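# Flip the bar-code-down carton and restack it

## Task

A carton at the top of a stack is lying with its bar code facing down. Flip it and set it back on top of a stack so the bar code faces up, it points the same direction as the cartons beneath it and sits aligned with them. Then release it; the carton must stay in place without the robot holding it. Finish with the grippers open and moved away from it.

## Robot and tools

Robot: two arms, left_arm and right_arm, each ending in a parallel two-finger gripper. All poses use one scene frame. Its origin is on the table top midway between the arms, +x points out over the table, +z points up, and left_arm sits on the +y side. The names left and right are labels only, not image sides. The base of left_arm is at (-0.029, +0.335, 0) m with quat_wxyz (+0.997, 0, 0, +0.071); right_arm is at (+0.025, -0.293, 0) m with quat_wxyz (+0.997, 0, 0, +0.080).

Gripper frame: the fingers extend along the gripper's +z axis and close along its y axis. end_effector_position is the point midway between the pads, roughly 1 cm short of the fingertips. Orientation is end_effector_quat_wxyz, w first. A wrist camera mount rides on each gripper and takes up some space near it.

Row format (used by execute_actions and move): one flat list of 16 numbers covering both arms, always all 16 even when one arm is idle: x, y, z, qw, qx, qy, qz, opening for left_arm, then the same eight for right_arm. x, y, z is an absolute target position for that gripper in metres in the scene frame; the quaternion is an absolute target orientation in the scene frame. Opening runs from -1 (closed) to +1 (fully open, 0.094 m); it is a target, not an offset. To keep an arm still, resend its whole pose from the last result before it stopped, plus the opening it should keep, in every row and call. To hold an orientation, repeat the identical quaternion each row rather than copying the possibly drifted reported one.

execute_actions(actions): a list of up to 15 actions run in order. Each action is a list of up to 15 rows; each row lasts one control step of 1/30 s, and if fewer than 15 rows are given the last one is repeated to fill 15 steps. An empty list just returns state and images. A target more than 0.6 m from the gripper's current position, measured along any of that gripper's current axes, makes that action refused for both arms; if the first action fails this check against the latest reported state, or anything is malformed, nothing runs. Per step, the commanded pose is clipped to within 70 mm and 16 degrees of the measured pose, so far targets take several actions, and the arm stops at the last clipped pose. Position wins over orientation if both cannot be met. Arms tend to settle a centimetre or more off target, usually low.

move(target, speed, blocking): target is one 16-number row as above (absolute poses). Both grippers follow straight paths that finish together, lasting 0.5 to 10 s; anything longer is cut off at 10 s. speed is the top path speed in m/s, 0.002 to 0.5 (default 0.25); rotation is capped at twice that in rad/s. Rotation goes the short way. Paths ignore obstacles and the other arm, and grippers can lag, wander or overshoot speed, more when the arm is stretched out. Openings are applied at the start. Faster contact hits harder; aiming deeper past a contact presses harder. blocking=false returns after 0.5 s while motion continues; until a result shows it ended, other moves and execute_actions are refused, so use wait or stop. The result adds a move: line giving the ending (done, off_target, moving, held, fault) and limits: paced means the sent pose was clipped, held means a check blocked some steps (the arm may then jump faster than speed). Each gripper's distance from its target is also given.

wait(seconds): 0 to 10; arms keep their last command; returns early if a running move ends. wait(0) polls a non-blocking move.
stop(): brakes a running move; needs room, more when fast; fingers keep moving.
zoom_image(camera, region): camera is cam_head_left or cam_head_right; region [x0, y0, x1, y1] in image pixels from the top-left, at most 504 by 504.
read_manual(section): returns the URDF licence texts ("licences"); no motion.
finished_scene(scene): ends the current scene, given its number, after the robot holds its last command; irreversible; reports success.

Results: the state line left_arm: ... | right_arm: ... gives each gripper's position and quaternion (printed positions can be off, more at long reach). Hand target lines show where the controller is driving each gripper. Step readings list positions at some steps; HELD with an arm label means part of that arm's row was held back. A pose unreachable line means a clearance check altered or blocked that arm's command. grip_measured is the measured finger opening on the command scale; the last Joint positions value is the opening in metres. Readings can be off by about 1 mm. Joint torques are total drive output and are noisy. MOTOR HOT warns from 75 °C; at 90 °C that arm is stopped for 10 s, and at 100 °C it goes limp and drops. FAULT lines report stops. Joint ranges (rad): waist -2.618 to 3.054, shoulder 0 to 3.142, elbow 0 to 3.142, wrist pitch -1.571 to 1.571, wrist yaw -1.571 to 1.571, wrist roll -2.094 to 2.094.

Gripping: to hold something, command an opening below grip_measured, about 0.03 below for a firm hold. In this task each pad's grip force is capped at roughly 13 to 25 N, so heavy or slippery holds can slip. Occasional tugs may act on a held part or push loose objects.

Cameras: cam_head_left and cam_head_right, each 504x504, head-mounted above and behind the table looking down; calibrations are provided but may be off by a couple of degrees and millimetres.

Avoid: knocking or placing anything off the table (failure), arms colliding or pressing each other, dropping or slamming the carton, hard pushes, and leaving the carton supported only by the gripper. The robot keeps its last command while replies are being written.

Each tool is called after ">>>" in YAML: its name, and indented under it one key for each argument.

## Session

>>> execute_actions:
  actions: []

Scene clock: 0.00 s.
left_arm: end_effector_position=(+0.4578, +0.1975, +0.3428) grip_measured=+1.000 end_effector_quat_wxyz=(+0.184, -0.315, +0.687, -0.629) | right_arm: end_effector_position=(+0.1477, +0.1131, +0.3008) grip_measured=+1.000 end_effector_quat_wxyz=(+0.280, +0.177, +0.877, +0.347)
Joint positions: left_arm=[-0.157  1.687  1.455  0.021  0.83  -1.558  0.094] | right_arm=[ 1.365  1.605  1.679 -0.917  0.632  1.675  0.094]
Joint velocities: left_arm=[-0.012 -0.002  0.007 -0.007  0.051 -0.037  0.   ] | right_arm=[-0.002 -0.012 -0.017 -0.022 -0.037 -0.037  0.   ]
Joint torques (N m, as the arm reports them, + toward a larger angle): no reading
Motor temperatures (°C, as the motors report them): left_arm=[29 27 26 29 26 28] | right_arm=[28 27 29 26 29 27]
Hand target (left_arm): +0.455, +0.197, +0.354; +0.194, -0.304, +0.685, -0.633
Hand target (right_arm): +0.149, +0.110, +0.304; +0.286, +0.176, +0.877, +0.344

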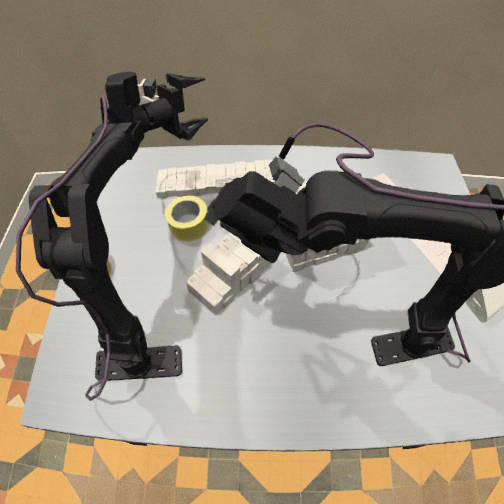

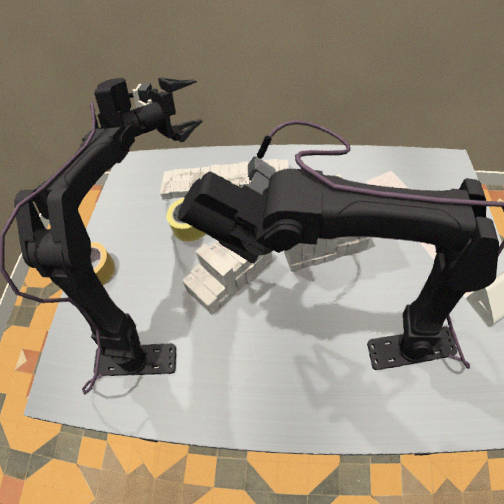

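>>> move:
  target: [0.2,0.55,0.33,0.354,-0.354,0.854,0.146,1,0.25,-0.5,0.33,0.354,0.354,0.854,-0.146,1]
  speed: 0.35

Scene clock: 24.73 s.
left_arm: end_effector_position=(+0.2065, +0.5441, +0.3205) grip_measured=+1.000 end_effector_quat_wxyz=(+0.335, -0.351, +0.864, +0.132) | right_arm: end_effector_position=(+0.2527, -0.5011, +0.3208) grip_measured=+1.000 end_effector_quat_wxyz=(+0.352, +0.348, +0.854, -0.162)
Joint positions: left_arm=[ 0.554  1.245  1.574 -1.163 -0.044 -0.059  0.094] | right_arm=[-0.85   1.173  1.488 -1.094  0.091  0.045  0.094]
Joint velocities: left_arm=[-0.017 -0.007 -0.012  0.007 -0.066  0.022  0.   ] | right_arm=[ 0.002 -0.022  0.002  0.051 -0.051 -0.081  0.   ]
Joint torques (N m, as the arm reports them, + toward a larger angle): left_arm=[ 1.13 -3.9   5.49  1.83 -0.19  0.05] | right_arm=[-0.8  -2.42  9.92  1.35 -0.02 -0.01]
Motor temperatures (°C, as the motors report them): left_arm=[29 30 28 33 26 28] | right_arm=[29 29 31 28 29 27]
Hand target (left_arm): +0.202, +0.548, +0.328; +0.349, -0.353, +0.856, +0.146
Hand target (right_arm): +0.254, -0.505, +0.330; +0.363, +0.347, +0.849, -0.165
Off the commanded pose (left_arm): 0.013 m, 3 deg.
Off the commanded pose (right_arm): 0.010 m, 2 deg.
move: off_target (left_arm)

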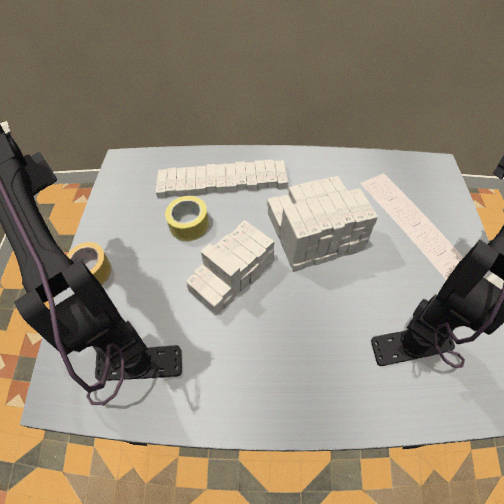

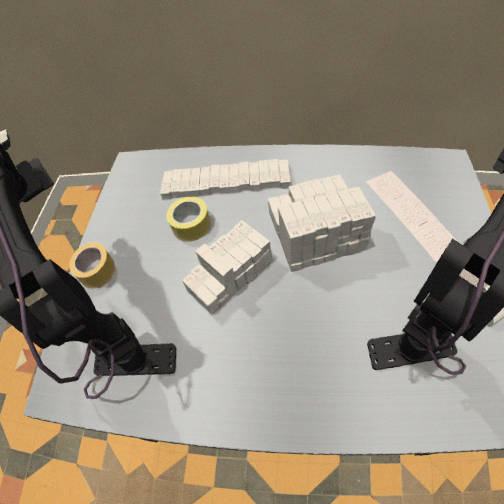

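>>> zoom_image:
  camera: "cam_head_left"
  region: [170, 200, 290, 320]

>>> zoom_image:
  camera: "cam_head_left"
  region: [260, 165, 390, 280]

>>> zoom_image:
  camera: "cam_head_right"
  region: [170, 200, 290, 320]

>>> zoom_image:
  camera: "cam_head_right"
  region: [260, 165, 390, 280]

>>> zoom_image:
  camera: "cam_head_left"
  region: [150, 140, 300, 210]

Region (170, 200, 290, 320) of cam_head_left's 504x504 image, scaled by 4.200, with more detail than that image has.

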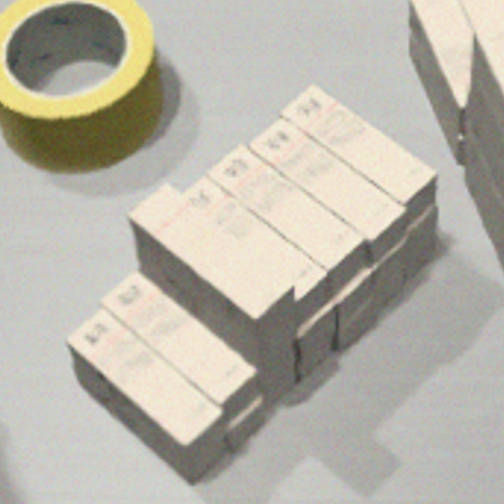

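Region (260, 165, 390, 280) of cam_head_left's 504x504 image, scaled by 3.877, with more detail than that image has; it fills the top 446 rows of this view, and the rest is white.

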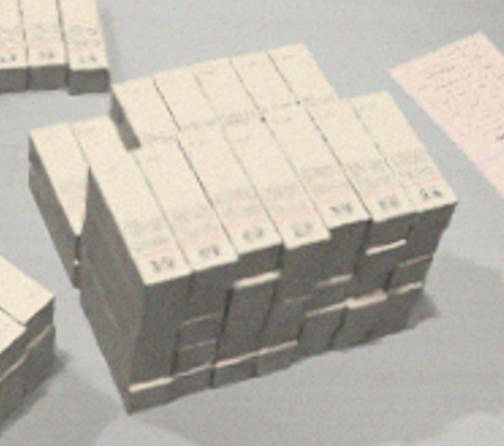

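Region (170, 200, 290, 320) of cam_head_right's 504x504 image, scaled by 4.200, with more detail than that image has.

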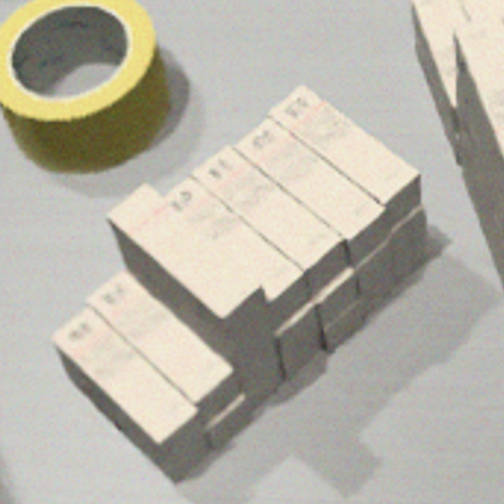

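Region (260, 165, 390, 280) of cam_head_right's 504x504 image, scaled by 3.877, with more detail than that image has; it fills the top 446 rows of this view, and the rest is white.

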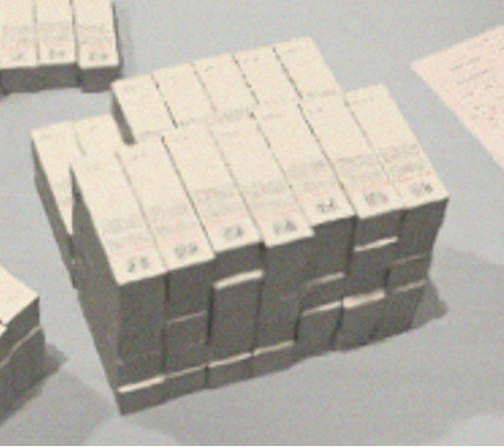

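Region (150, 140, 300, 210) of cam_head_left's 504x504 image, scaled by 3.360, with more detail than that image has; it fills the top 235 rows of this view, and the rest is white.

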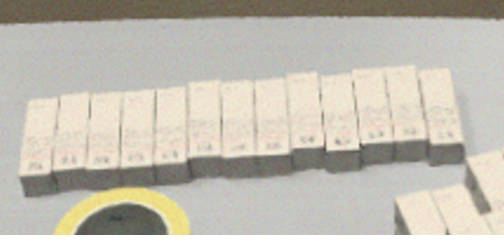

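>>> zoom_image:
  camera: "cam_head_left"
  region: [190, 230, 260, 300]

>>> zoom_image:
  camera: "cam_head_right"
  region: [185, 230, 255, 300]

Region (190, 230, 260, 300) of cam_head_left's 504x504 image, scaled by 7.200, with more detail than that image has.

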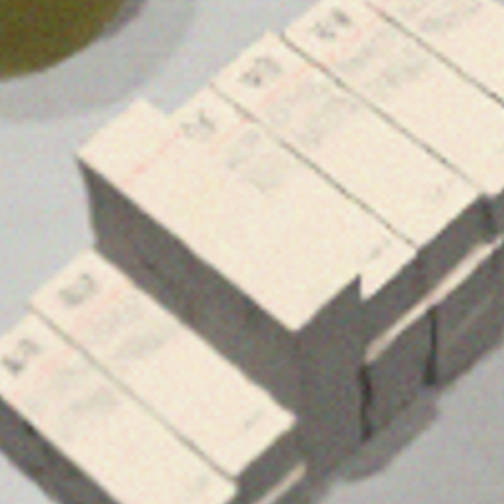

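Region (185, 230, 255, 300) of cam_head_right's 504x504 image, scaled by 7.200, with more detail than that image has.

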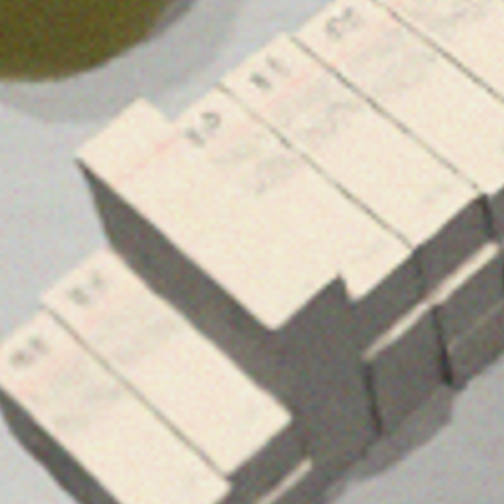

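>>> zoom_image:
  camera: "cam_head_left"
  region: [275, 215, 345, 280]

>>> zoom_image:
  camera: "cam_head_right"
  region: [200, 250, 270, 320]

>>> zoom_image:
  camera: "cam_head_left"
  region: [180, 255, 250, 325]

Region (275, 215, 345, 280) of cam_head_left's 504x504 image, scaled by 7.200, with more detail than that image has; it fills the top 468 rows of this view, and the rest is white.

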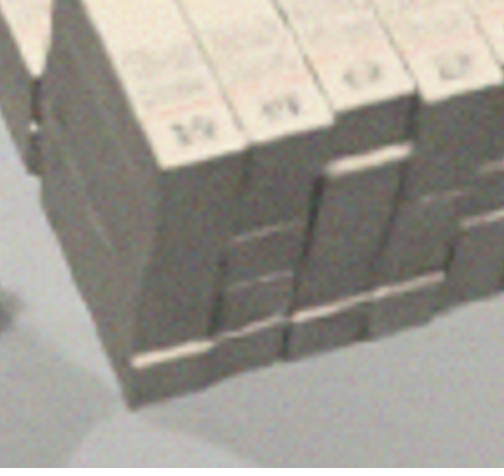

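Region (200, 250, 270, 320) of cam_head_right's 504x504 image, scaled by 7.200, with more detail than that image has.

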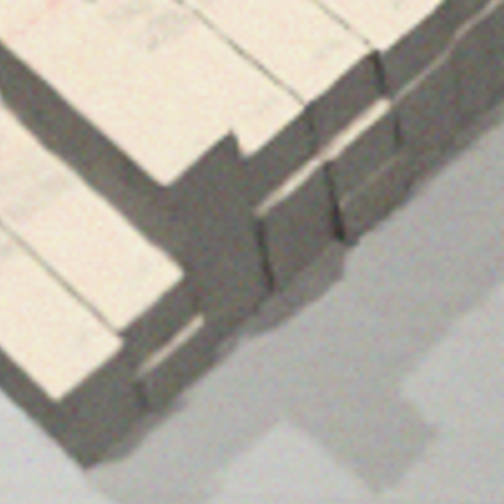

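Region (180, 255, 250, 325) of cam_head_left's 504x504 image, scaled by 7.200, with more detail than that image has.

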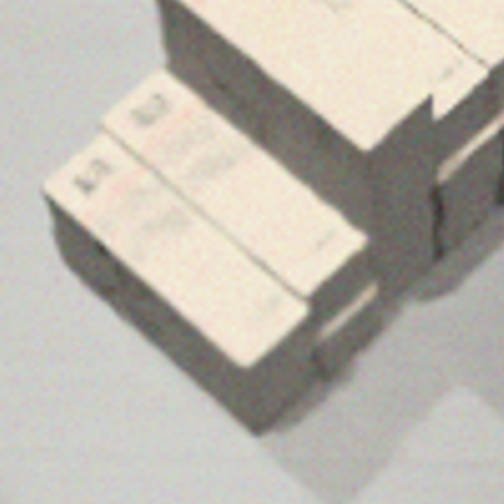

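>>> move:
  target: [0.255,0.42,0.30,0.5417,-0.5417,0.4545,-0.4545,0.6,0.182,0.149,0.16,0.1583,-0.4045,0.8979,0.0713,0.2]
  speed: 0.35

Scene clock: 147.97 s.
left_arm: end_effector_position=(+0.2557, +0.4224, +0.2939) grip_measured=+0.601 end_effector_quat_wxyz=(+0.535, -0.549, +0.461, -0.446) | right_arm: end_effector_position=(+0.1812, +0.1518, +0.1517) grip_measured=+0.202 end_effector_quat_wxyz=(+0.166, -0.399, +0.898, +0.083)
Joint positions: left_arm=[ 0.319  0.603  0.494  0.079  0.283 -1.558  0.075] | right_arm=[ 1.125  2.029  1.902 -1.097  0.143  0.422  0.056]
Joint velocities: left_arm=[ 0.007  0.002  0.007  0.022 -0.007 -0.037 -0.   ] | right_arm=[ 0.007 -0.002  0.002 -0.081  0.007  0.007 -0.001]
Joint torques (N m, as the arm reports them, + toward a larger angle): left_arm=[-1.   -0.38  7.06  2.22 -0.15  0.06] | right_arm=[  0.36 -11.27  11.07   0.57   0.03   0.05]
Motor temperatures (°C, as the motors report them): left_arm=[29 29 28 38 26 28] | right_arm=[29 28 34 34 29 27]
Hand target (left_arm): +0.255, +0.420, +0.300; +0.545, -0.540, +0.457, -0.450
Hand target (right_arm): +0.179, +0.156, +0.158; +0.169, -0.404, +0.895, +0.088
Off the commanded pose (left_arm): 0.007 m, 2 deg.
Off the commanded pose (right_arm): 0.009 m, 2 deg.
move: done

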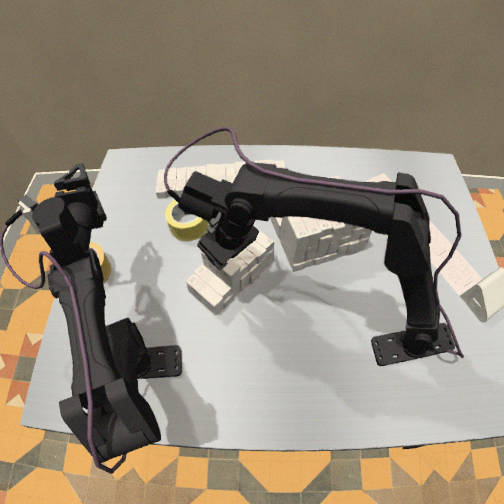

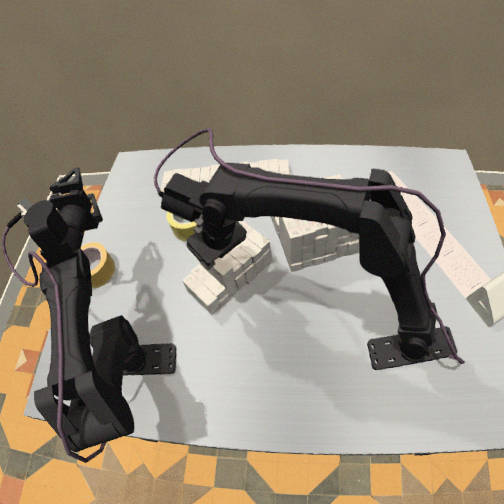

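>>> zoom_image:
  camera: "cam_head_left"
  region: [170, 200, 290, 320]

>>> zoom_image:
  camera: "cam_head_right"
  region: [170, 200, 290, 320]

Region (170, 200, 290, 320) of cam_head_left's 504x504 image, scaled by 4.200, with more detail than that image has.

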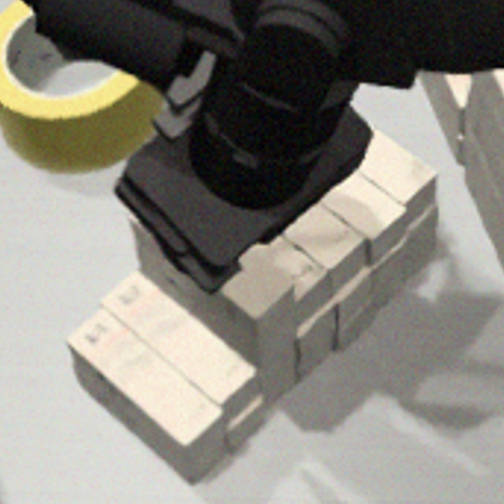

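Region (170, 200, 290, 320) of cam_head_right's 504x504 image, scaled by 4.200, with more detail than that image has.

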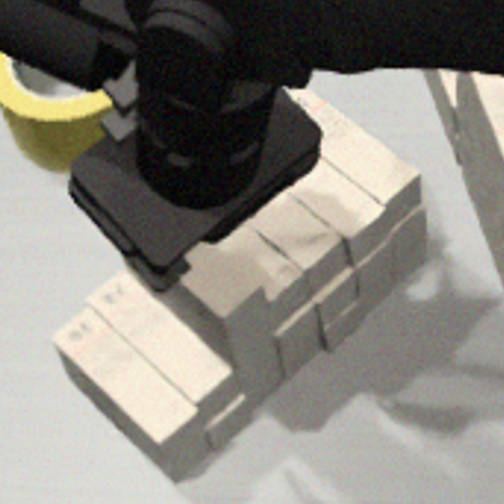

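>>> zoom_image:
  camera: "cam_head_left"
  region: [190, 215, 265, 290]

>>> zoom_image:
  camera: "cam_head_left"
  region: [0, 150, 130, 280]

Region (190, 215, 265, 290) of cam_head_left's 504x504 image, scaled by 6.720, with more detail than that image has.

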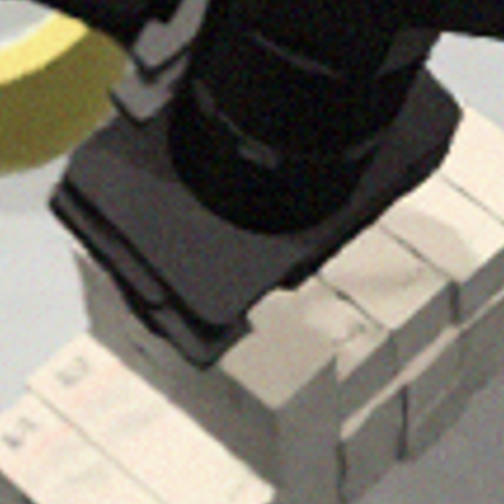

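Region (0, 150, 130, 280) of cam_head_left's 504x504 image, scaled by 3.877, with more detail than that image has.

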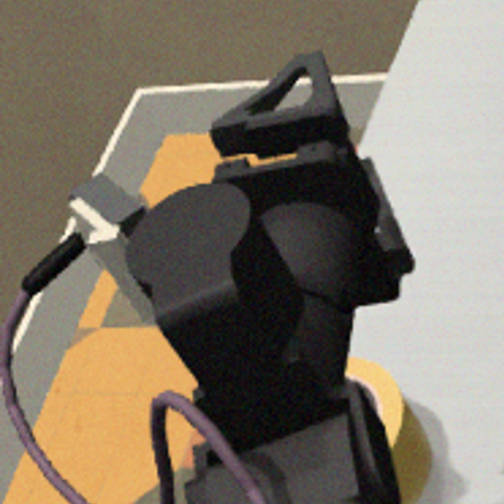

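>>> move:
  target: [0.255,0.42,0.30,0.5417,-0.5417,0.4545,-0.4545,0.6,0.185,0.146,0.103,0.1583,-0.4045,0.8979,0.0713,0.45]
  speed: 0.08

Scene clock: 212.27 s.
left_arm: end_effector_position=(+0.2556, +0.4227, +0.2946) grip_measured=+0.601 end_effector_quat_wxyz=(+0.534, -0.551, +0.457, -0.449) | right_arm: end_effector_position=(+0.1805, +0.1498, +0.1107) grip_measured=+0.448 end_effector_quat_wxyz=(+0.162, -0.407, +0.896, +0.077)
Joint positions: left_arm=[ 0.319  0.603  0.494  0.081  0.281 -1.57   0.075] | right_arm=[ 1.125  2.029  1.744 -0.954  0.142  0.407  0.068]
Joint velocities: left_arm=[-0.002 -0.017 -0.002 -0.037  0.095 -0.007 -0.   ] | right_arm=[ 0.002  0.022  0.002  0.022 -0.007 -0.022 -0.   ]
Joint torques (N m, as the arm reports them, + toward a larger angle): left_arm=[-0.97 -0.29  7.02  2.25 -0.11  0.  ] | right_arm=[ -0.96 -11.28   6.84   0.76   0.1    0.03]
Motor temperatures (°C, as the motors report them): left_arm=[29 28 29 42 26 28] | right_arm=[29 33 35 32 29 27]
Hand target (left_arm): +0.255, +0.420, +0.300; +0.542, -0.542, +0.455, -0.454
Hand target (right_arm): +0.185, +0.146, +0.103; +0.158, -0.405, +0.898, +0.071
Off the commanded pose (left_arm): 0.006 m, 2 deg.
Off the commanded pose (right_arm): 0.010 m, 1 deg.
move: done

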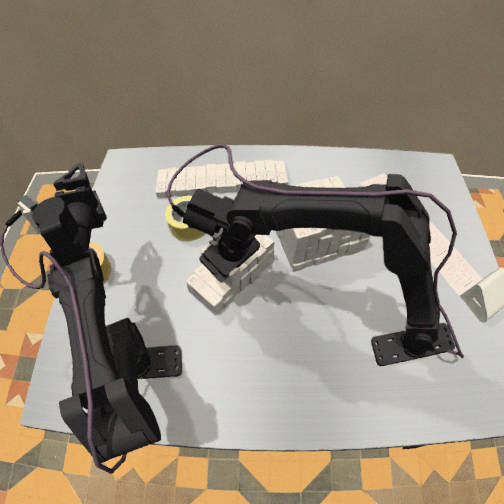

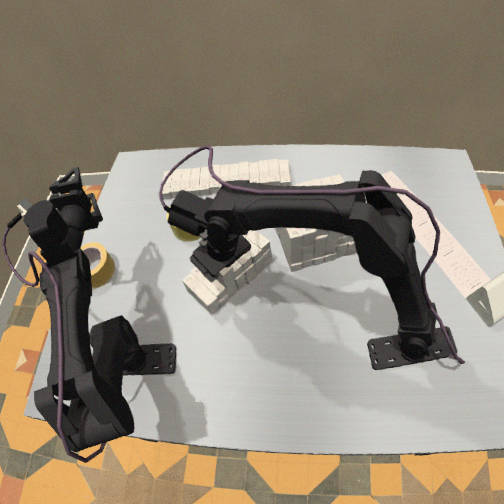

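>>> zoom_image:
  camera: "cam_head_right"
  region: [180, 220, 270, 310]

>>> zoom_image:
  camera: "cam_head_left"
  region: [185, 220, 275, 310]

Region (180, 220, 270, 310) of cam_head_right's 504x504 image, scaled by 5.600, with more detail than that image has.

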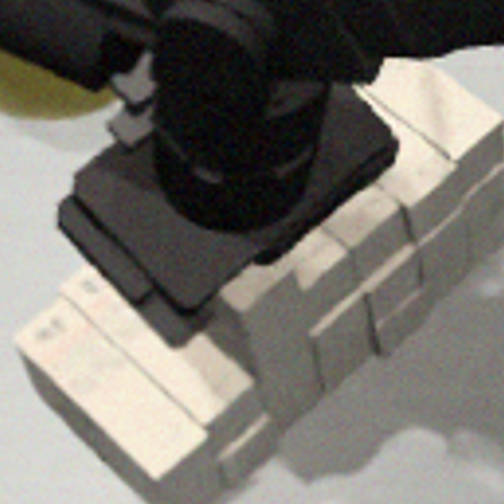

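Region (185, 220, 275, 310) of cam_head_left's 504x504 image, scaled by 5.600, with more detail than that image has.

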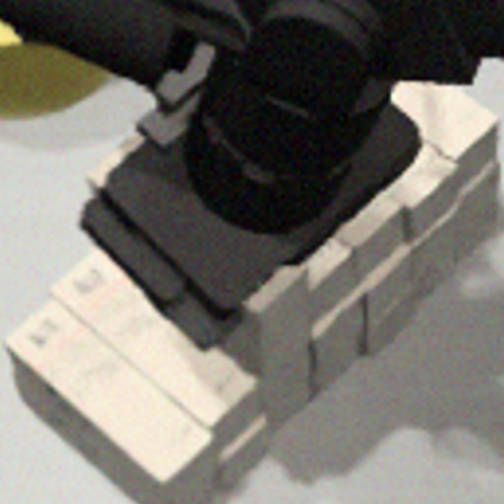

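>>> move:
  target: [0.255,0.42,0.30,0.5417,-0.5417,0.4545,-0.4545,0.6,0.189,0.144,0.086,0.1583,-0.4045,0.8979,0.0713,0.45]
  speed: 0.04

Scene clock: 227.10 s.
left_arm: end_effector_position=(+0.2556, +0.4227, +0.2946) grip_measured=+0.601 end_effector_quat_wxyz=(+0.534, -0.551, +0.457, -0.449) | right_arm: end_effector_position=(+0.1891, +0.1551, +0.1043) grip_measured=+0.448 end_effector_quat_wxyz=(+0.178, -0.404, +0.893, +0.085)
Joint positions: left_arm=[ 0.319  0.603  0.494  0.081  0.281 -1.571  0.075] | right_arm=[ 1.114  2.029  1.705 -0.878  0.153  0.395  0.068]
Joint velocities: left_arm=[-0.002 -0.017  0.002 -0.022  0.066  0.007 -0.   ] | right_arm=[-0.007 -0.002 -0.007  0.037 -0.007 -0.081 -0.   ]
Joint torques (N m, as the arm reports them, + toward a larger angle): left_arm=[-0.99 -0.22  7.    2.27 -0.12  0.  ] | right_arm=[ -0.87 -11.29   4.72   0.78  -0.13  -0.03]
Motor temperatures (°C, as the motors report them): left_arm=[29 28 29 43 26 28] | right_arm=[29 34 34 32 29 27]
Hand target (left_arm): +0.255, +0.420, +0.300; +0.542, -0.542, +0.455, -0.454
Hand target (right_arm): +0.189, +0.144, +0.086; +0.158, -0.404, +0.898, +0.071
Off the commanded pose (left_arm): 0.006 m, 2 deg.
Off the commanded pose (right_arm): 0.021 m, 3 deg.
move: off_target (right_arm)

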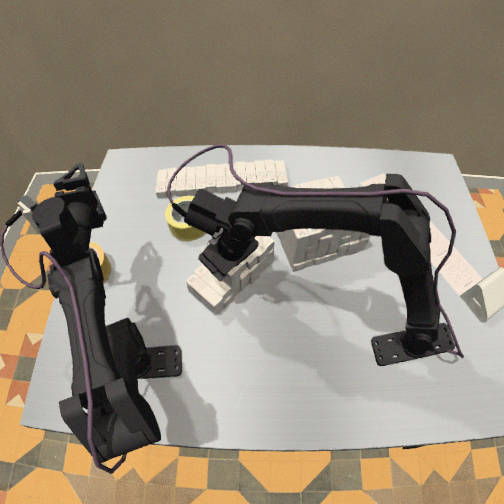

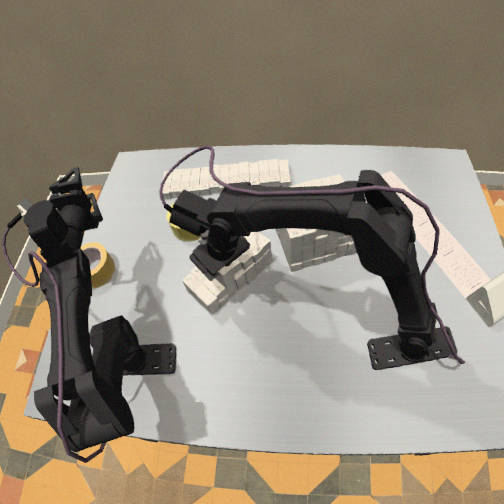

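>>> zoom_image:
  camera: "cam_head_right"
  region: [180, 220, 270, 310]

>>> zoom_image:
  camera: "cam_head_left"
  region: [185, 220, 275, 310]

Region (180, 220, 270, 310) of cam_head_right's 504x504 image, scaled by 5.600, with more detail than that image has.

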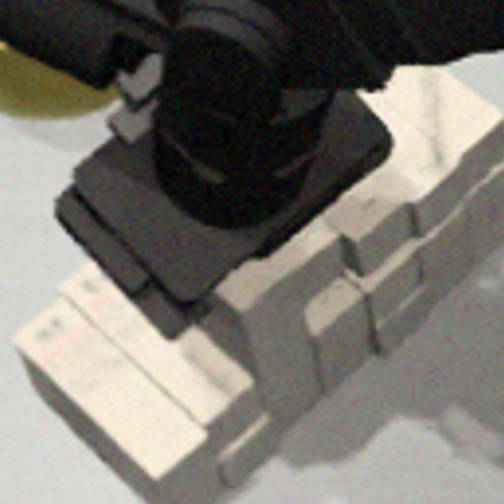

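Region (185, 220, 275, 310) of cam_head_left's 504x504 image, scaled by 5.600, with more detail than that image has.

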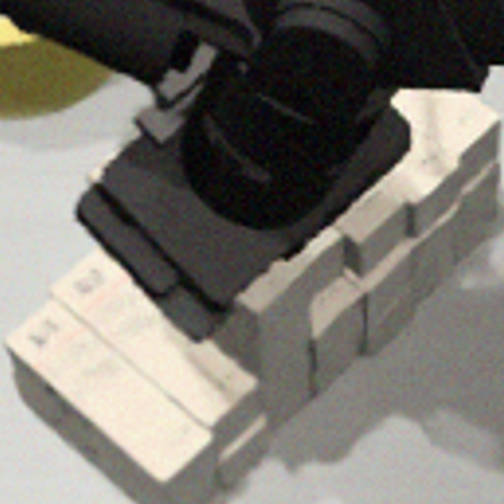

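>>> execute_actions:
  actions:
    - [[0.255,0.42,0.30,0.5417,-0.5417,0.4545,-0.4545,0.6,0.188,0.150,0.100,0.1583,-0.4045,0.8979,0.0713,0.45],[0.255,0.42,0.30,0.5417,-0.5417,0.4545,-0.4545,0.6,0.188,0.150,0.103,0.1583,-0.4045,0.8979,0.0713,0.45],[0.255,0.42,0.30,0.5417,-0.5417,0.4545,-0.4545,0.6,0.187,0.149,0.106,0.1583,-0.4045,0.8979,0.0713,0.45],[0.255,0.42,0.30,0.5417,-0.5417,0.4545,-0.4545,0.6,0.187,0.149,0.108,0.1583,-0.4045,0.8979,0.0713,0.45],[0.255,0.42,0.30,0.5417,-0.5417,0.4545,-0.4545,0.6,0.186,0.148,0.110,0.1583,-0.4045,0.8979,0.0713,0.45],[0.255,0.42,0.30,0.5417,-0.5417,0.4545,-0.4545,0.6,0.186,0.148,0.112,0.1583,-0.4045,0.8979,0.0713,0.45],[0.255,0.42,0.30,0.5417,-0.5417,0.4545,-0.4545,0.6,0.186,0.148,0.114,0.1583,-0.4045,0.8979,0.0713,0.45],[0.255,0.42,0.30,0.5417,-0.5417,0.4545,-0.4545,0.6,0.186,0.148,0.116,0.1583,-0.4045,0.8979,0.0713,0.45]]

Scene clock: 255.67 s.
left_arm: end_effector_position=(+0.2556, +0.4227, +0.2946) grip_measured=+0.601 end_effector_quat_wxyz=(+0.534, -0.551, +0.457, -0.449) | right_arm: end_effector_position=(+0.1848, +0.1459, +0.1113) grip_measured=+0.448 end_effector_quat_wxyz=(+0.160, -0.408, +0.896, +0.070)
Joint positions: left_arm=[ 0.319  0.603  0.494  0.081  0.281 -1.571  0.075] | right_arm=[ 1.114  2.029  1.749 -0.969  0.144  0.396  0.068]
Joint velocities: left_arm=[ 0.002  0.002 -0.012  0.007 -0.051  0.037  0.   ] | right_arm=[-0.002 -0.002 -0.007 -0.081 -0.095 -0.022 -0.   ]
Joint torques (N m, as the arm reports them, + toward a larger angle): left_arm=[-1.01 -0.2   7.02  2.26 -0.09 -0.01] | right_arm=[ -0.05 -11.28  11.04   0.51   0.06   0.09]
Motor temperatures (°C, as the motors report them): left_arm=[29 28 30 44 26 28] | right_arm=[29 34 32 32 29 27]
Hand target (left_arm): +0.255, +0.420, +0.300; +0.542, -0.542, +0.455, -0.454
Hand target (right_arm): +0.186, +0.148, +0.116; +0.159, -0.405, +0.898, +0.071
Off the commanded pose (left_arm): 0.006 m, 2 deg.
Off the commanded pose (right_arm): 0.005 m, 1 deg.
Step readings (end_effector_position):
0: left_arm (+0.2556, +0.4227, +0.2946) | right_arm (+0.1894, +0.1554, +0.1044)
1: left_arm (+0.2556, +0.4227, +0.2946) | right_arm (+0.1893, +0.1552, +0.1051)
2: left_arm (+0.2556, +0.4227, +0.2946) | right_arm (+0.1892, +0.1553, +0.1062)
4: left_arm (+0.2556, +0.4227, +0.2946) | right_arm (+0.1880, +0.1532, +0.1068)
8: left_arm (+0.2556, +0.4227, +0.2946) | right_arm (+0.1856, +0.1478, +0.1077)
15: end_effector_position above

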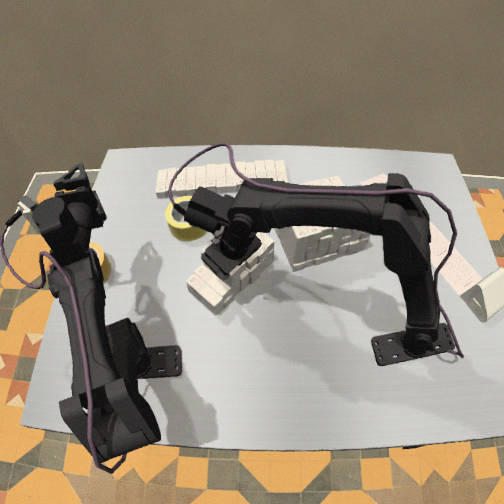

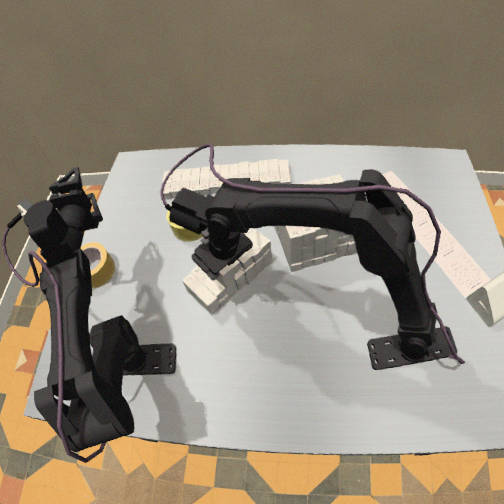

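>>> zoom_image:
  camera: "cam_head_right"
  region: [180, 220, 270, 310]

Region (180, 220, 270, 310) of cam_head_right's 504x504 image, scaled by 5.600, with more detail than that image has.

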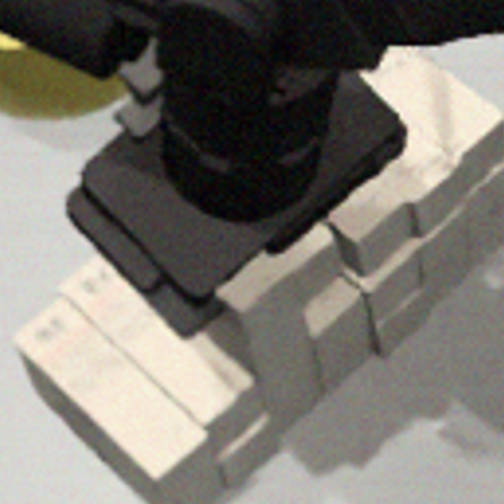

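>>> execute_actions:
  actions:
    - [[0.255,0.42,0.30,0.5417,-0.5417,0.4545,-0.4545,0.6,0.186,0.148,0.116,0.1583,-0.4045,0.8979,0.0713,0.35],[0.255,0.42,0.30,0.5417,-0.5417,0.4545,-0.4545,0.6,0.186,0.148,0.116,0.1583,-0.4045,0.8979,0.0713,0.27],[0.255,0.42,0.30,0.5417,-0.5417,0.4545,-0.4545,0.6,0.186,0.148,0.116,0.1583,-0.4045,0.8979,0.0713,0.19],[0.255,0.42,0.30,0.5417,-0.5417,0.4545,-0.4545,0.6,0.186,0.148,0.116,0.1583,-0.4045,0.8979,0.0713,0.11],[0.255,0.42,0.30,0.5417,-0.5417,0.4545,-0.4545,0.6,0.186,0.148,0.116,0.1583,-0.4045,0.8979,0.0713,0.04],[0.255,0.42,0.30,0.5417,-0.5417,0.4545,-0.4545,0.6,0.186,0.148,0.116,0.1583,-0.4045,0.8979,0.0713,-0.02],[0.255,0.42,0.30,0.5417,-0.5417,0.4545,-0.4545,0.6,0.186,0.148,0.116,0.1583,-0.4045,0.8979,0.0713,-0.07],[0.255,0.42,0.30,0.5417,-0.5417,0.4545,-0.4545,0.6,0.186,0.148,0.116,0.1583,-0.4045,0.8979,0.0713,-0.12],[0.255,0.42,0.30,0.5417,-0.5417,0.4545,-0.4545,0.6,0.186,0.148,0.116,0.1583,-0.4045,0.8979,0.0713,-0.16],[0.255,0.42,0.30,0.5417,-0.5417,0.4545,-0.4545,0.6,0.186,0.148,0.116,0.1583,-0.4045,0.8979,0.0713,-0.20],[0.255,0.42,0.30,0.5417,-0.5417,0.4545,-0.4545,0.6,0.186,0.148,0.116,0.1583,-0.4045,0.8979,0.0713,-0.23],[0.255,0.42,0.30,0.5417,-0.5417,0.4545,-0.4545,0.6,0.186,0.148,0.116,0.1583,-0.4045,0.8979,0.0713,-0.26],[0.255,0.42,0.30,0.5417,-0.5417,0.4545,-0.4545,0.6,0.186,0.148,0.116,0.1583,-0.4045,0.8979,0.0713,-0.29],[0.255,0.42,0.30,0.5417,-0.5417,0.4545,-0.4545,0.6,0.186,0.148,0.116,0.1583,-0.4045,0.8979,0.0713,-0.31],[0.255,0.42,0.30,0.5417,-0.5417,0.4545,-0.4545,0.6,0.186,0.148,0.116,0.1583,-0.4045,0.8979,0.0713,-0.33]]
    - [[0.255,0.42,0.30,0.5417,-0.5417,0.4545,-0.4545,0.6,0.186,0.148,0.116,0.1583,-0.4045,0.8979,0.0713,-0.35],[0.255,0.42,0.30,0.5417,-0.5417,0.4545,-0.4545,0.6,0.186,0.148,0.116,0.1583,-0.4045,0.8979,0.0713,-0.37],[0.255,0.42,0.30,0.5417,-0.5417,0.4545,-0.4545,0.6,0.186,0.148,0.116,0.1583,-0.4045,0.8979,0.0713,-0.39],[0.255,0.42,0.30,0.5417,-0.5417,0.4545,-0.4545,0.6,0.186,0.148,0.116,0.1583,-0.4045,0.8979,0.0713,-0.41],[0.255,0.42,0.30,0.5417,-0.5417,0.4545,-0.4545,0.6,0.186,0.148,0.116,0.1583,-0.4045,0.8979,0.0713,-0.43],[0.255,0.42,0.30,0.5417,-0.5417,0.4545,-0.4545,0.6,0.186,0.148,0.116,0.1583,-0.4045,0.8979,0.0713,-0.45],[0.255,0.42,0.30,0.5417,-0.5417,0.4545,-0.4545,0.6,0.186,0.148,0.116,0.1583,-0.4045,0.8979,0.0713,-0.47],[0.255,0.42,0.30,0.5417,-0.5417,0.4545,-0.4545,0.6,0.186,0.148,0.116,0.1583,-0.4045,0.8979,0.0713,-0.49]]

Scene clock: 288.53 s.
left_arm: end_effector_position=(+0.2556, +0.4227, +0.2947) grip_measured=+0.601 end_effector_quat_wxyz=(+0.534, -0.551, +0.457, -0.449) | right_arm: end_effector_position=(+0.1835, +0.1436, +0.1104) grip_measured=-0.398 end_effector_quat_wxyz=(+0.155, -0.408, +0.897, +0.067)
Joint positions: left_arm=[ 0.319  0.603  0.494  0.082  0.281 -1.571  0.075] | right_arm=[ 1.114  2.029  1.749 -0.98   0.141  0.397  0.028]
Joint velocities: left_arm=[-0.002 -0.007 -0.017  0.007  0.022 -0.037  0.001] | right_arm=[ 0.012  0.002 -0.002  0.022 -0.081 -0.022  0.001]
Joint torques (N m, as the arm reports them, + toward a larger angle): left_arm=[-1.01 -0.22  7.02  2.27 -0.11 -0.02] | right_arm=[ -0.27 -11.02  11.32   0.54   0.07   0.1 ]
Motor temperatures (°C, as the motors report them): left_arm=[29 28 30 45 26 28] | right_arm=[29 35 36 31 29 27]
Hand target (left_arm): +0.255, +0.420, +0.300; +0.542, -0.542, +0.455, -0.454
Hand target (right_arm): +0.186, +0.148, +0.116; +0.158, -0.404, +0.898, +0.072
Off the commanded pose (left_arm): 0.006 m, 2 deg.
Off the commanded pose (right_arm): 0.008 m, 1 deg.
Step readings (end_effector_position; steps 1 to 15: 1st action; 16 to 30: 2nd action):
0: left_arm (+0.2556, +0.4227, +0.2946) | right_arm (+0.1840, +0.1437, +0.1105)
1: left_arm (+0.2556, +0.4227, +0.2946) | right_arm (+0.1840, +0.1437, +0.1105)
2: left_arm (+0.2556, +0.4227, +0.2946) | right_arm (+0.1839, +0.1436, +0.1105)
4: left_arm (+0.2556, +0.4227, +0.2946) | right_arm (+0.1839, +0.1435, +0.1104)
8: left_arm (+0.2556, +0.4227, +0.2946) | right_arm (+0.1837, +0.1436, +0.1104)
15: left_arm (+0.2556, +0.4227, +0.2947) | right_arm (+0.1836, +0.1436, +0.1104)
16: left_arm (+0.2556, +0.4227, +0.2947) | right_arm (+0.1835, +0.1436, +0.1104)
17: left_arm (+0.2556, +0.4227, +0.2947) | right_arm (+0.1835, +0.1436, +0.1104)
19: left_arm (+0.2556, +0.4227, +0.2947) | right_arm (+0.1835, +0.1436, +0.1104)
23: left_arm (+0.2556, +0.4227, +0.2947) | right_arm (+0.1835, +0.1436, +0.1104)
30: end_effector_position above

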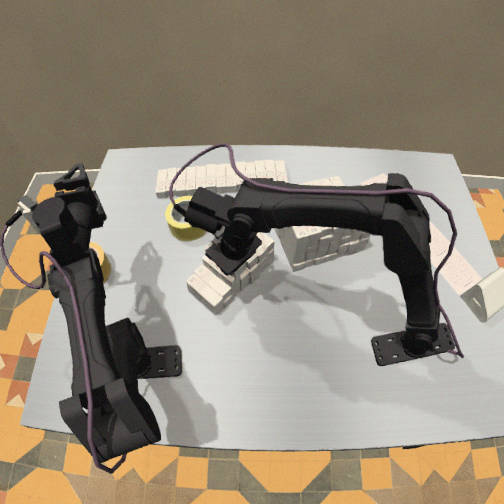

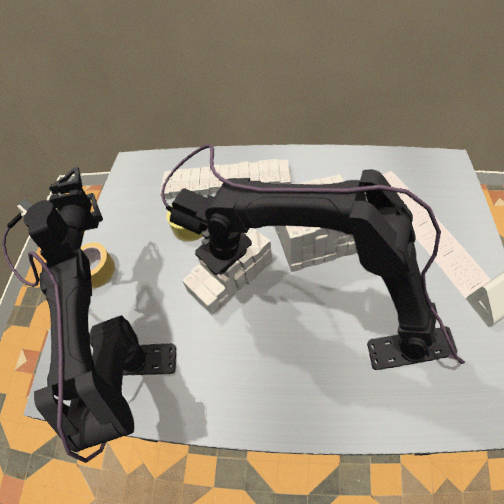

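>>> move:
  target: [0.255,0.42,0.30,0.5417,-0.5417,0.4545,-0.4545,0.6,0.183,0.143,0.165,0.1583,-0.4045,0.8979,0.0713,-0.44]
  speed: 0.12

>>> move:
  target: [0.222,0.19,0.30,0.3536,-0.3536,0.6124,-0.6124,0.6,0.035,-0.01,0.30,0.0123,0.0123,0.707,0.707,-0.44]
  speed: 0.3

Scene clock: 322.47 s.
left_arm: end_effector_position=(+0.2556, +0.4227, +0.2947) grip_measured=+0.601 end_effector_quat_wxyz=(+0.534, -0.551, +0.457, -0.449) | right_arm: end_effector_position=(+0.1820, +0.1387, +0.1551) grip_measured=-0.398 end_effector_quat_wxyz=(+0.151, -0.408, +0.898, +0.063)
Joint positions: left_arm=[ 0.319  0.603  0.494  0.082  0.281 -1.571  0.075] | right_arm=[ 1.114  2.029  1.93  -1.173  0.141  0.4    0.028]
Joint velocities: left_arm=[-0.012 -0.007 -0.017 -0.037 -0.007 -0.037 -0.   ] | right_arm=[ 0.002  0.002  0.002 -0.037  0.037  0.037 -0.   ]
Joint torques (N m, as the arm reports them, + toward a larger angle): left_arm=[-1.01 -0.22  7.09  2.25 -0.09 -0.01] | right_arm=[  0.1  -11.76  10.84   0.55   0.09   0.07]
Motor temperatures (°C, as the motors report them): left_arm=[29 28 30 46 26 28] | right_arm=[29 36 37 31 29 27]
Hand target (left_arm): +0.255, +0.420, +0.300; +0.542, -0.542, +0.455, -0.454
Hand target (right_arm): +0.183, +0.142, +0.165; +0.158, -0.405, +0.898, +0.071
Off the commanded pose (left_arm): 0.006 m, 2 deg.
Off the commanded pose (right_arm): 0.011 m, 1 deg.
move: off_target (right_arm)

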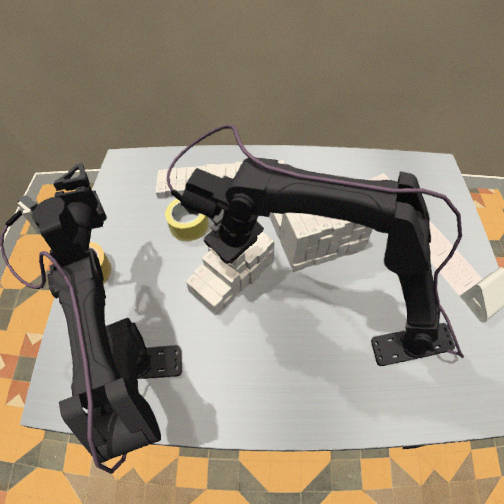

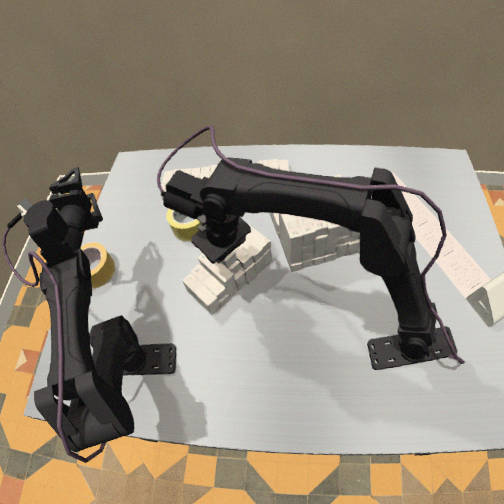

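Scene clock: 326.00 s.
left_arm: end_effector_position=(+0.2200, +0.1937, +0.2989) grip_measured=+0.601 end_effector_quat_wxyz=(+0.352, -0.356, +0.611, -0.613) | right_arm: end_effector_position=(+0.0366, -0.0131, +0.3031) grip_measured=-0.399 end_effector_quat_wxyz=(+0.004, +0.025, +0.713, +0.701)
Joint positions: left_arm=[-0.659  0.52   0.476  0.043  0.005 -1.576  0.075] | right_arm=[ 1.354  0.494  0.509 -0.033 -0.017  1.6    0.028]
Joint velocities: left_arm=[ 0.002 -0.002 -0.012 -0.007 -0.007 -0.066 -0.001] | right_arm=[-0.012  0.002 -0.007 -0.007  0.037 -0.007  0.   ]
Joint torques (N m, as the arm reports them, + toward a larger angle): left_arm=[-1.09  1.34  7.18  2.29 -0.13  0.03] | right_arm=[ 0.66 -0.49  7.68  1.82  0.05  0.02]
Motor temperatures (°C, as the motors report them): left_arm=[29 28 30 46 26 28] | right_arm=[29 35 36 31 29 27]
Hand target (left_arm): +0.221, +0.191, +0.300; +0.355, -0.353, +0.610, -0.615
Hand target (right_arm): +0.035, -0.016, +0.304; +0.005, +0.023, +0.706, +0.708
Off the commanded pose (left_arm): 0.004 m, 0 deg.
Off the commanded pose (right_arm): 0.005 m, 2 deg.
move: done

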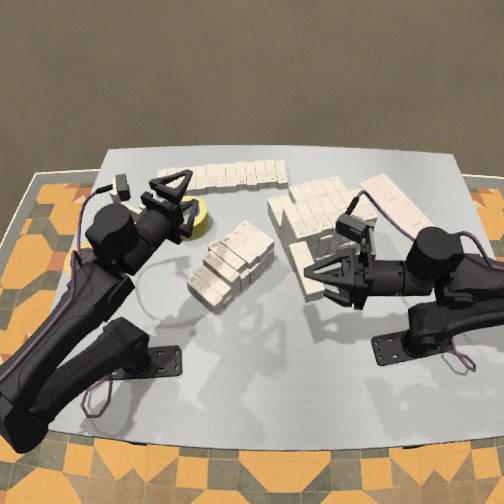

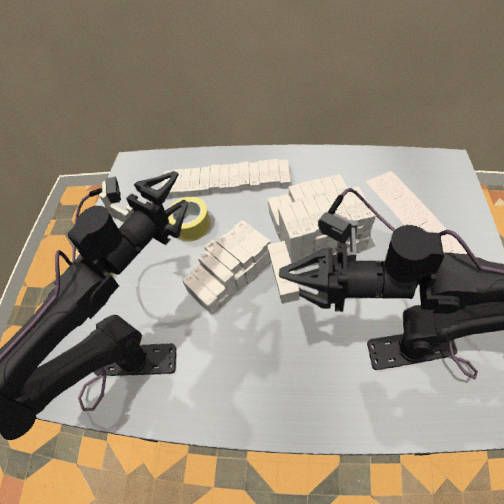

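>>> zoom_image:
  camera: "cam_head_left"
  region: [265, 220, 365, 320]

>>> zoom_image:
  camera: "cam_head_right"
  region: [245, 220, 345, 320]

>>> zoom_image:
  camera: "cam_head_left"
  region: [180, 215, 280, 315]

>>> zoom_image:
  camera: "cam_head_right"
  region: [175, 215, 275, 315]

Region (265, 220, 365, 320) of cam_head_left's 504x504 image, scaled by 5.040, with more detail than that image has.

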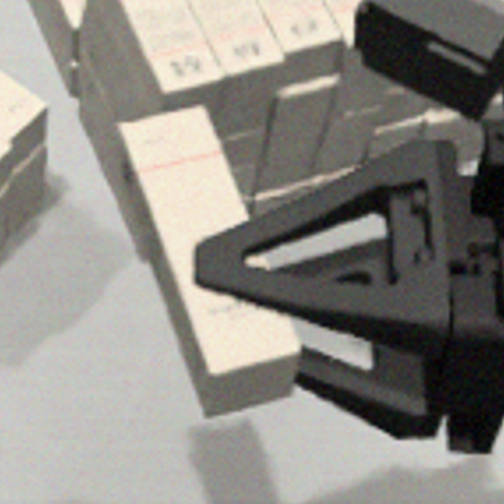

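Region (245, 220, 345, 320) of cam_head_right's 504x504 image, scaled by 5.040, with more detail than that image has.

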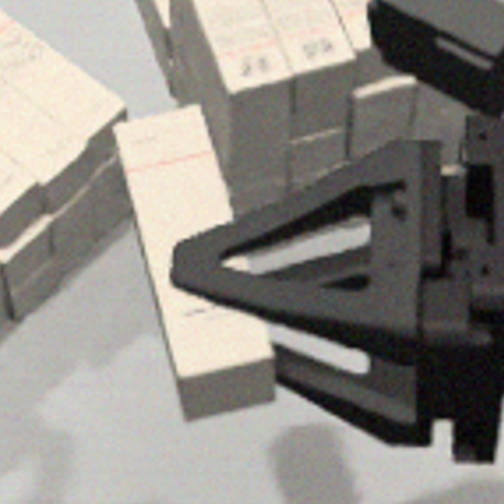

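Region (180, 215, 280, 315) of cam_head_left's 504x504 image, scaled by 5.040, with more detail than that image has.

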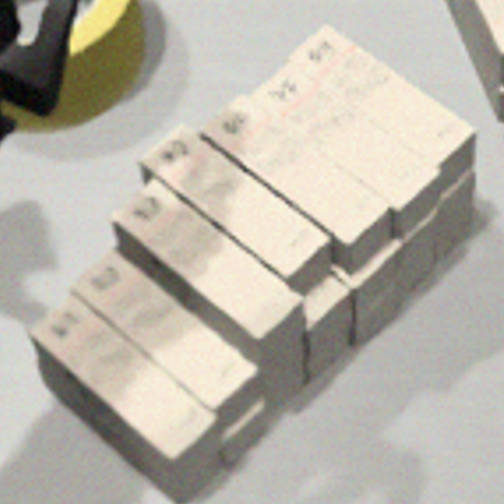

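Region (175, 215, 275, 315) of cam_head_right's 504x504 image, scaled by 5.040, with more detail than that image has.

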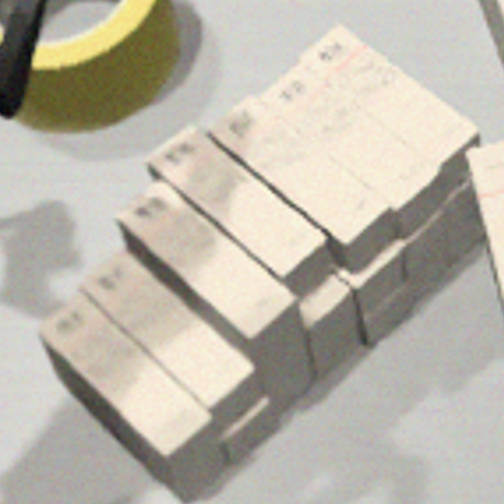

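>>> move:
  target: [0.060,0.060,0.30,0.1045,-0.1045,0.6994,-0.6994,0.6,0.035,-0.01,0.30,0.0123,0.0123,0.707,0.707,-0.44]
  speed: 0.3

Scene clock: 373.03 s.
left_arm: end_effector_position=(+0.0637, +0.0648, +0.2985) grip_measured=+0.601 end_effector_quat_wxyz=(+0.109, -0.113, +0.699, -0.698) | right_arm: end_effector_position=(+0.0371, -0.0131, +0.3124) grip_measured=-0.399 end_effector_quat_wxyz=(+0.011, +0.020, +0.700, +0.714)
Joint positions: left_arm=[-1.365  0.516  0.476  0.038  0.032 -1.576  0.075] | right_arm=[ 1.354  0.494  0.509  0.004 -0.015  1.584  0.028]
Joint velocities: left_arm=[-0.007 -0.002  0.002  0.081  0.022  0.007 -0.   ] | right_arm=[ 0.012 -0.017 -0.002  0.022 -0.007  0.037  0.   ]
Joint torques (N m, as the arm reports them, + toward a larger angle): left_arm=[-1.01  1.35  7.15  2.28  0.06  0.05] | right_arm=[ 0.42  1.79  6.49  1.76 -0.02 -0.12]
Motor temperatures (°C, as the motors report them): left_arm=[29 28 30 47 26 28] | right_arm=[29 31 34 38 29 27]
Hand target (left_arm): +0.060, +0.062, +0.300; +0.105, -0.104, +0.697, -0.702
Hand target (right_arm): +0.035, -0.010, +0.300; +0.012, +0.012, +0.707, +0.707
Off the commanded pose (left_arm): 0.006 m, 1 deg.
Off the commanded pose (right_arm): 0.013 m, 1 deg.
move: off_target (right_arm)

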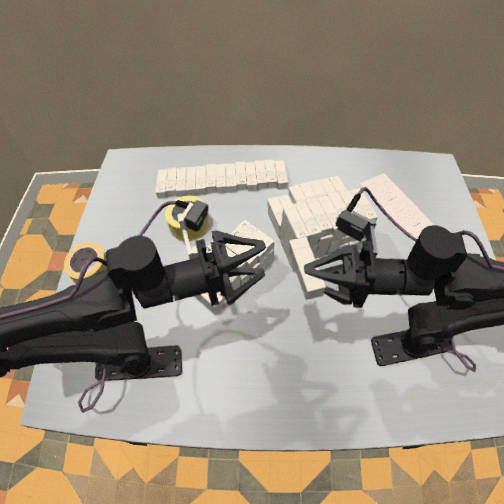

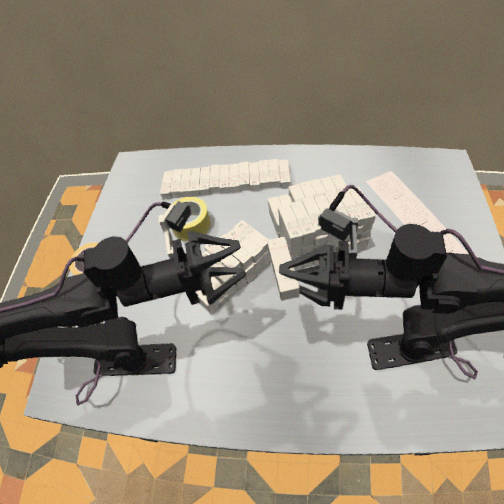

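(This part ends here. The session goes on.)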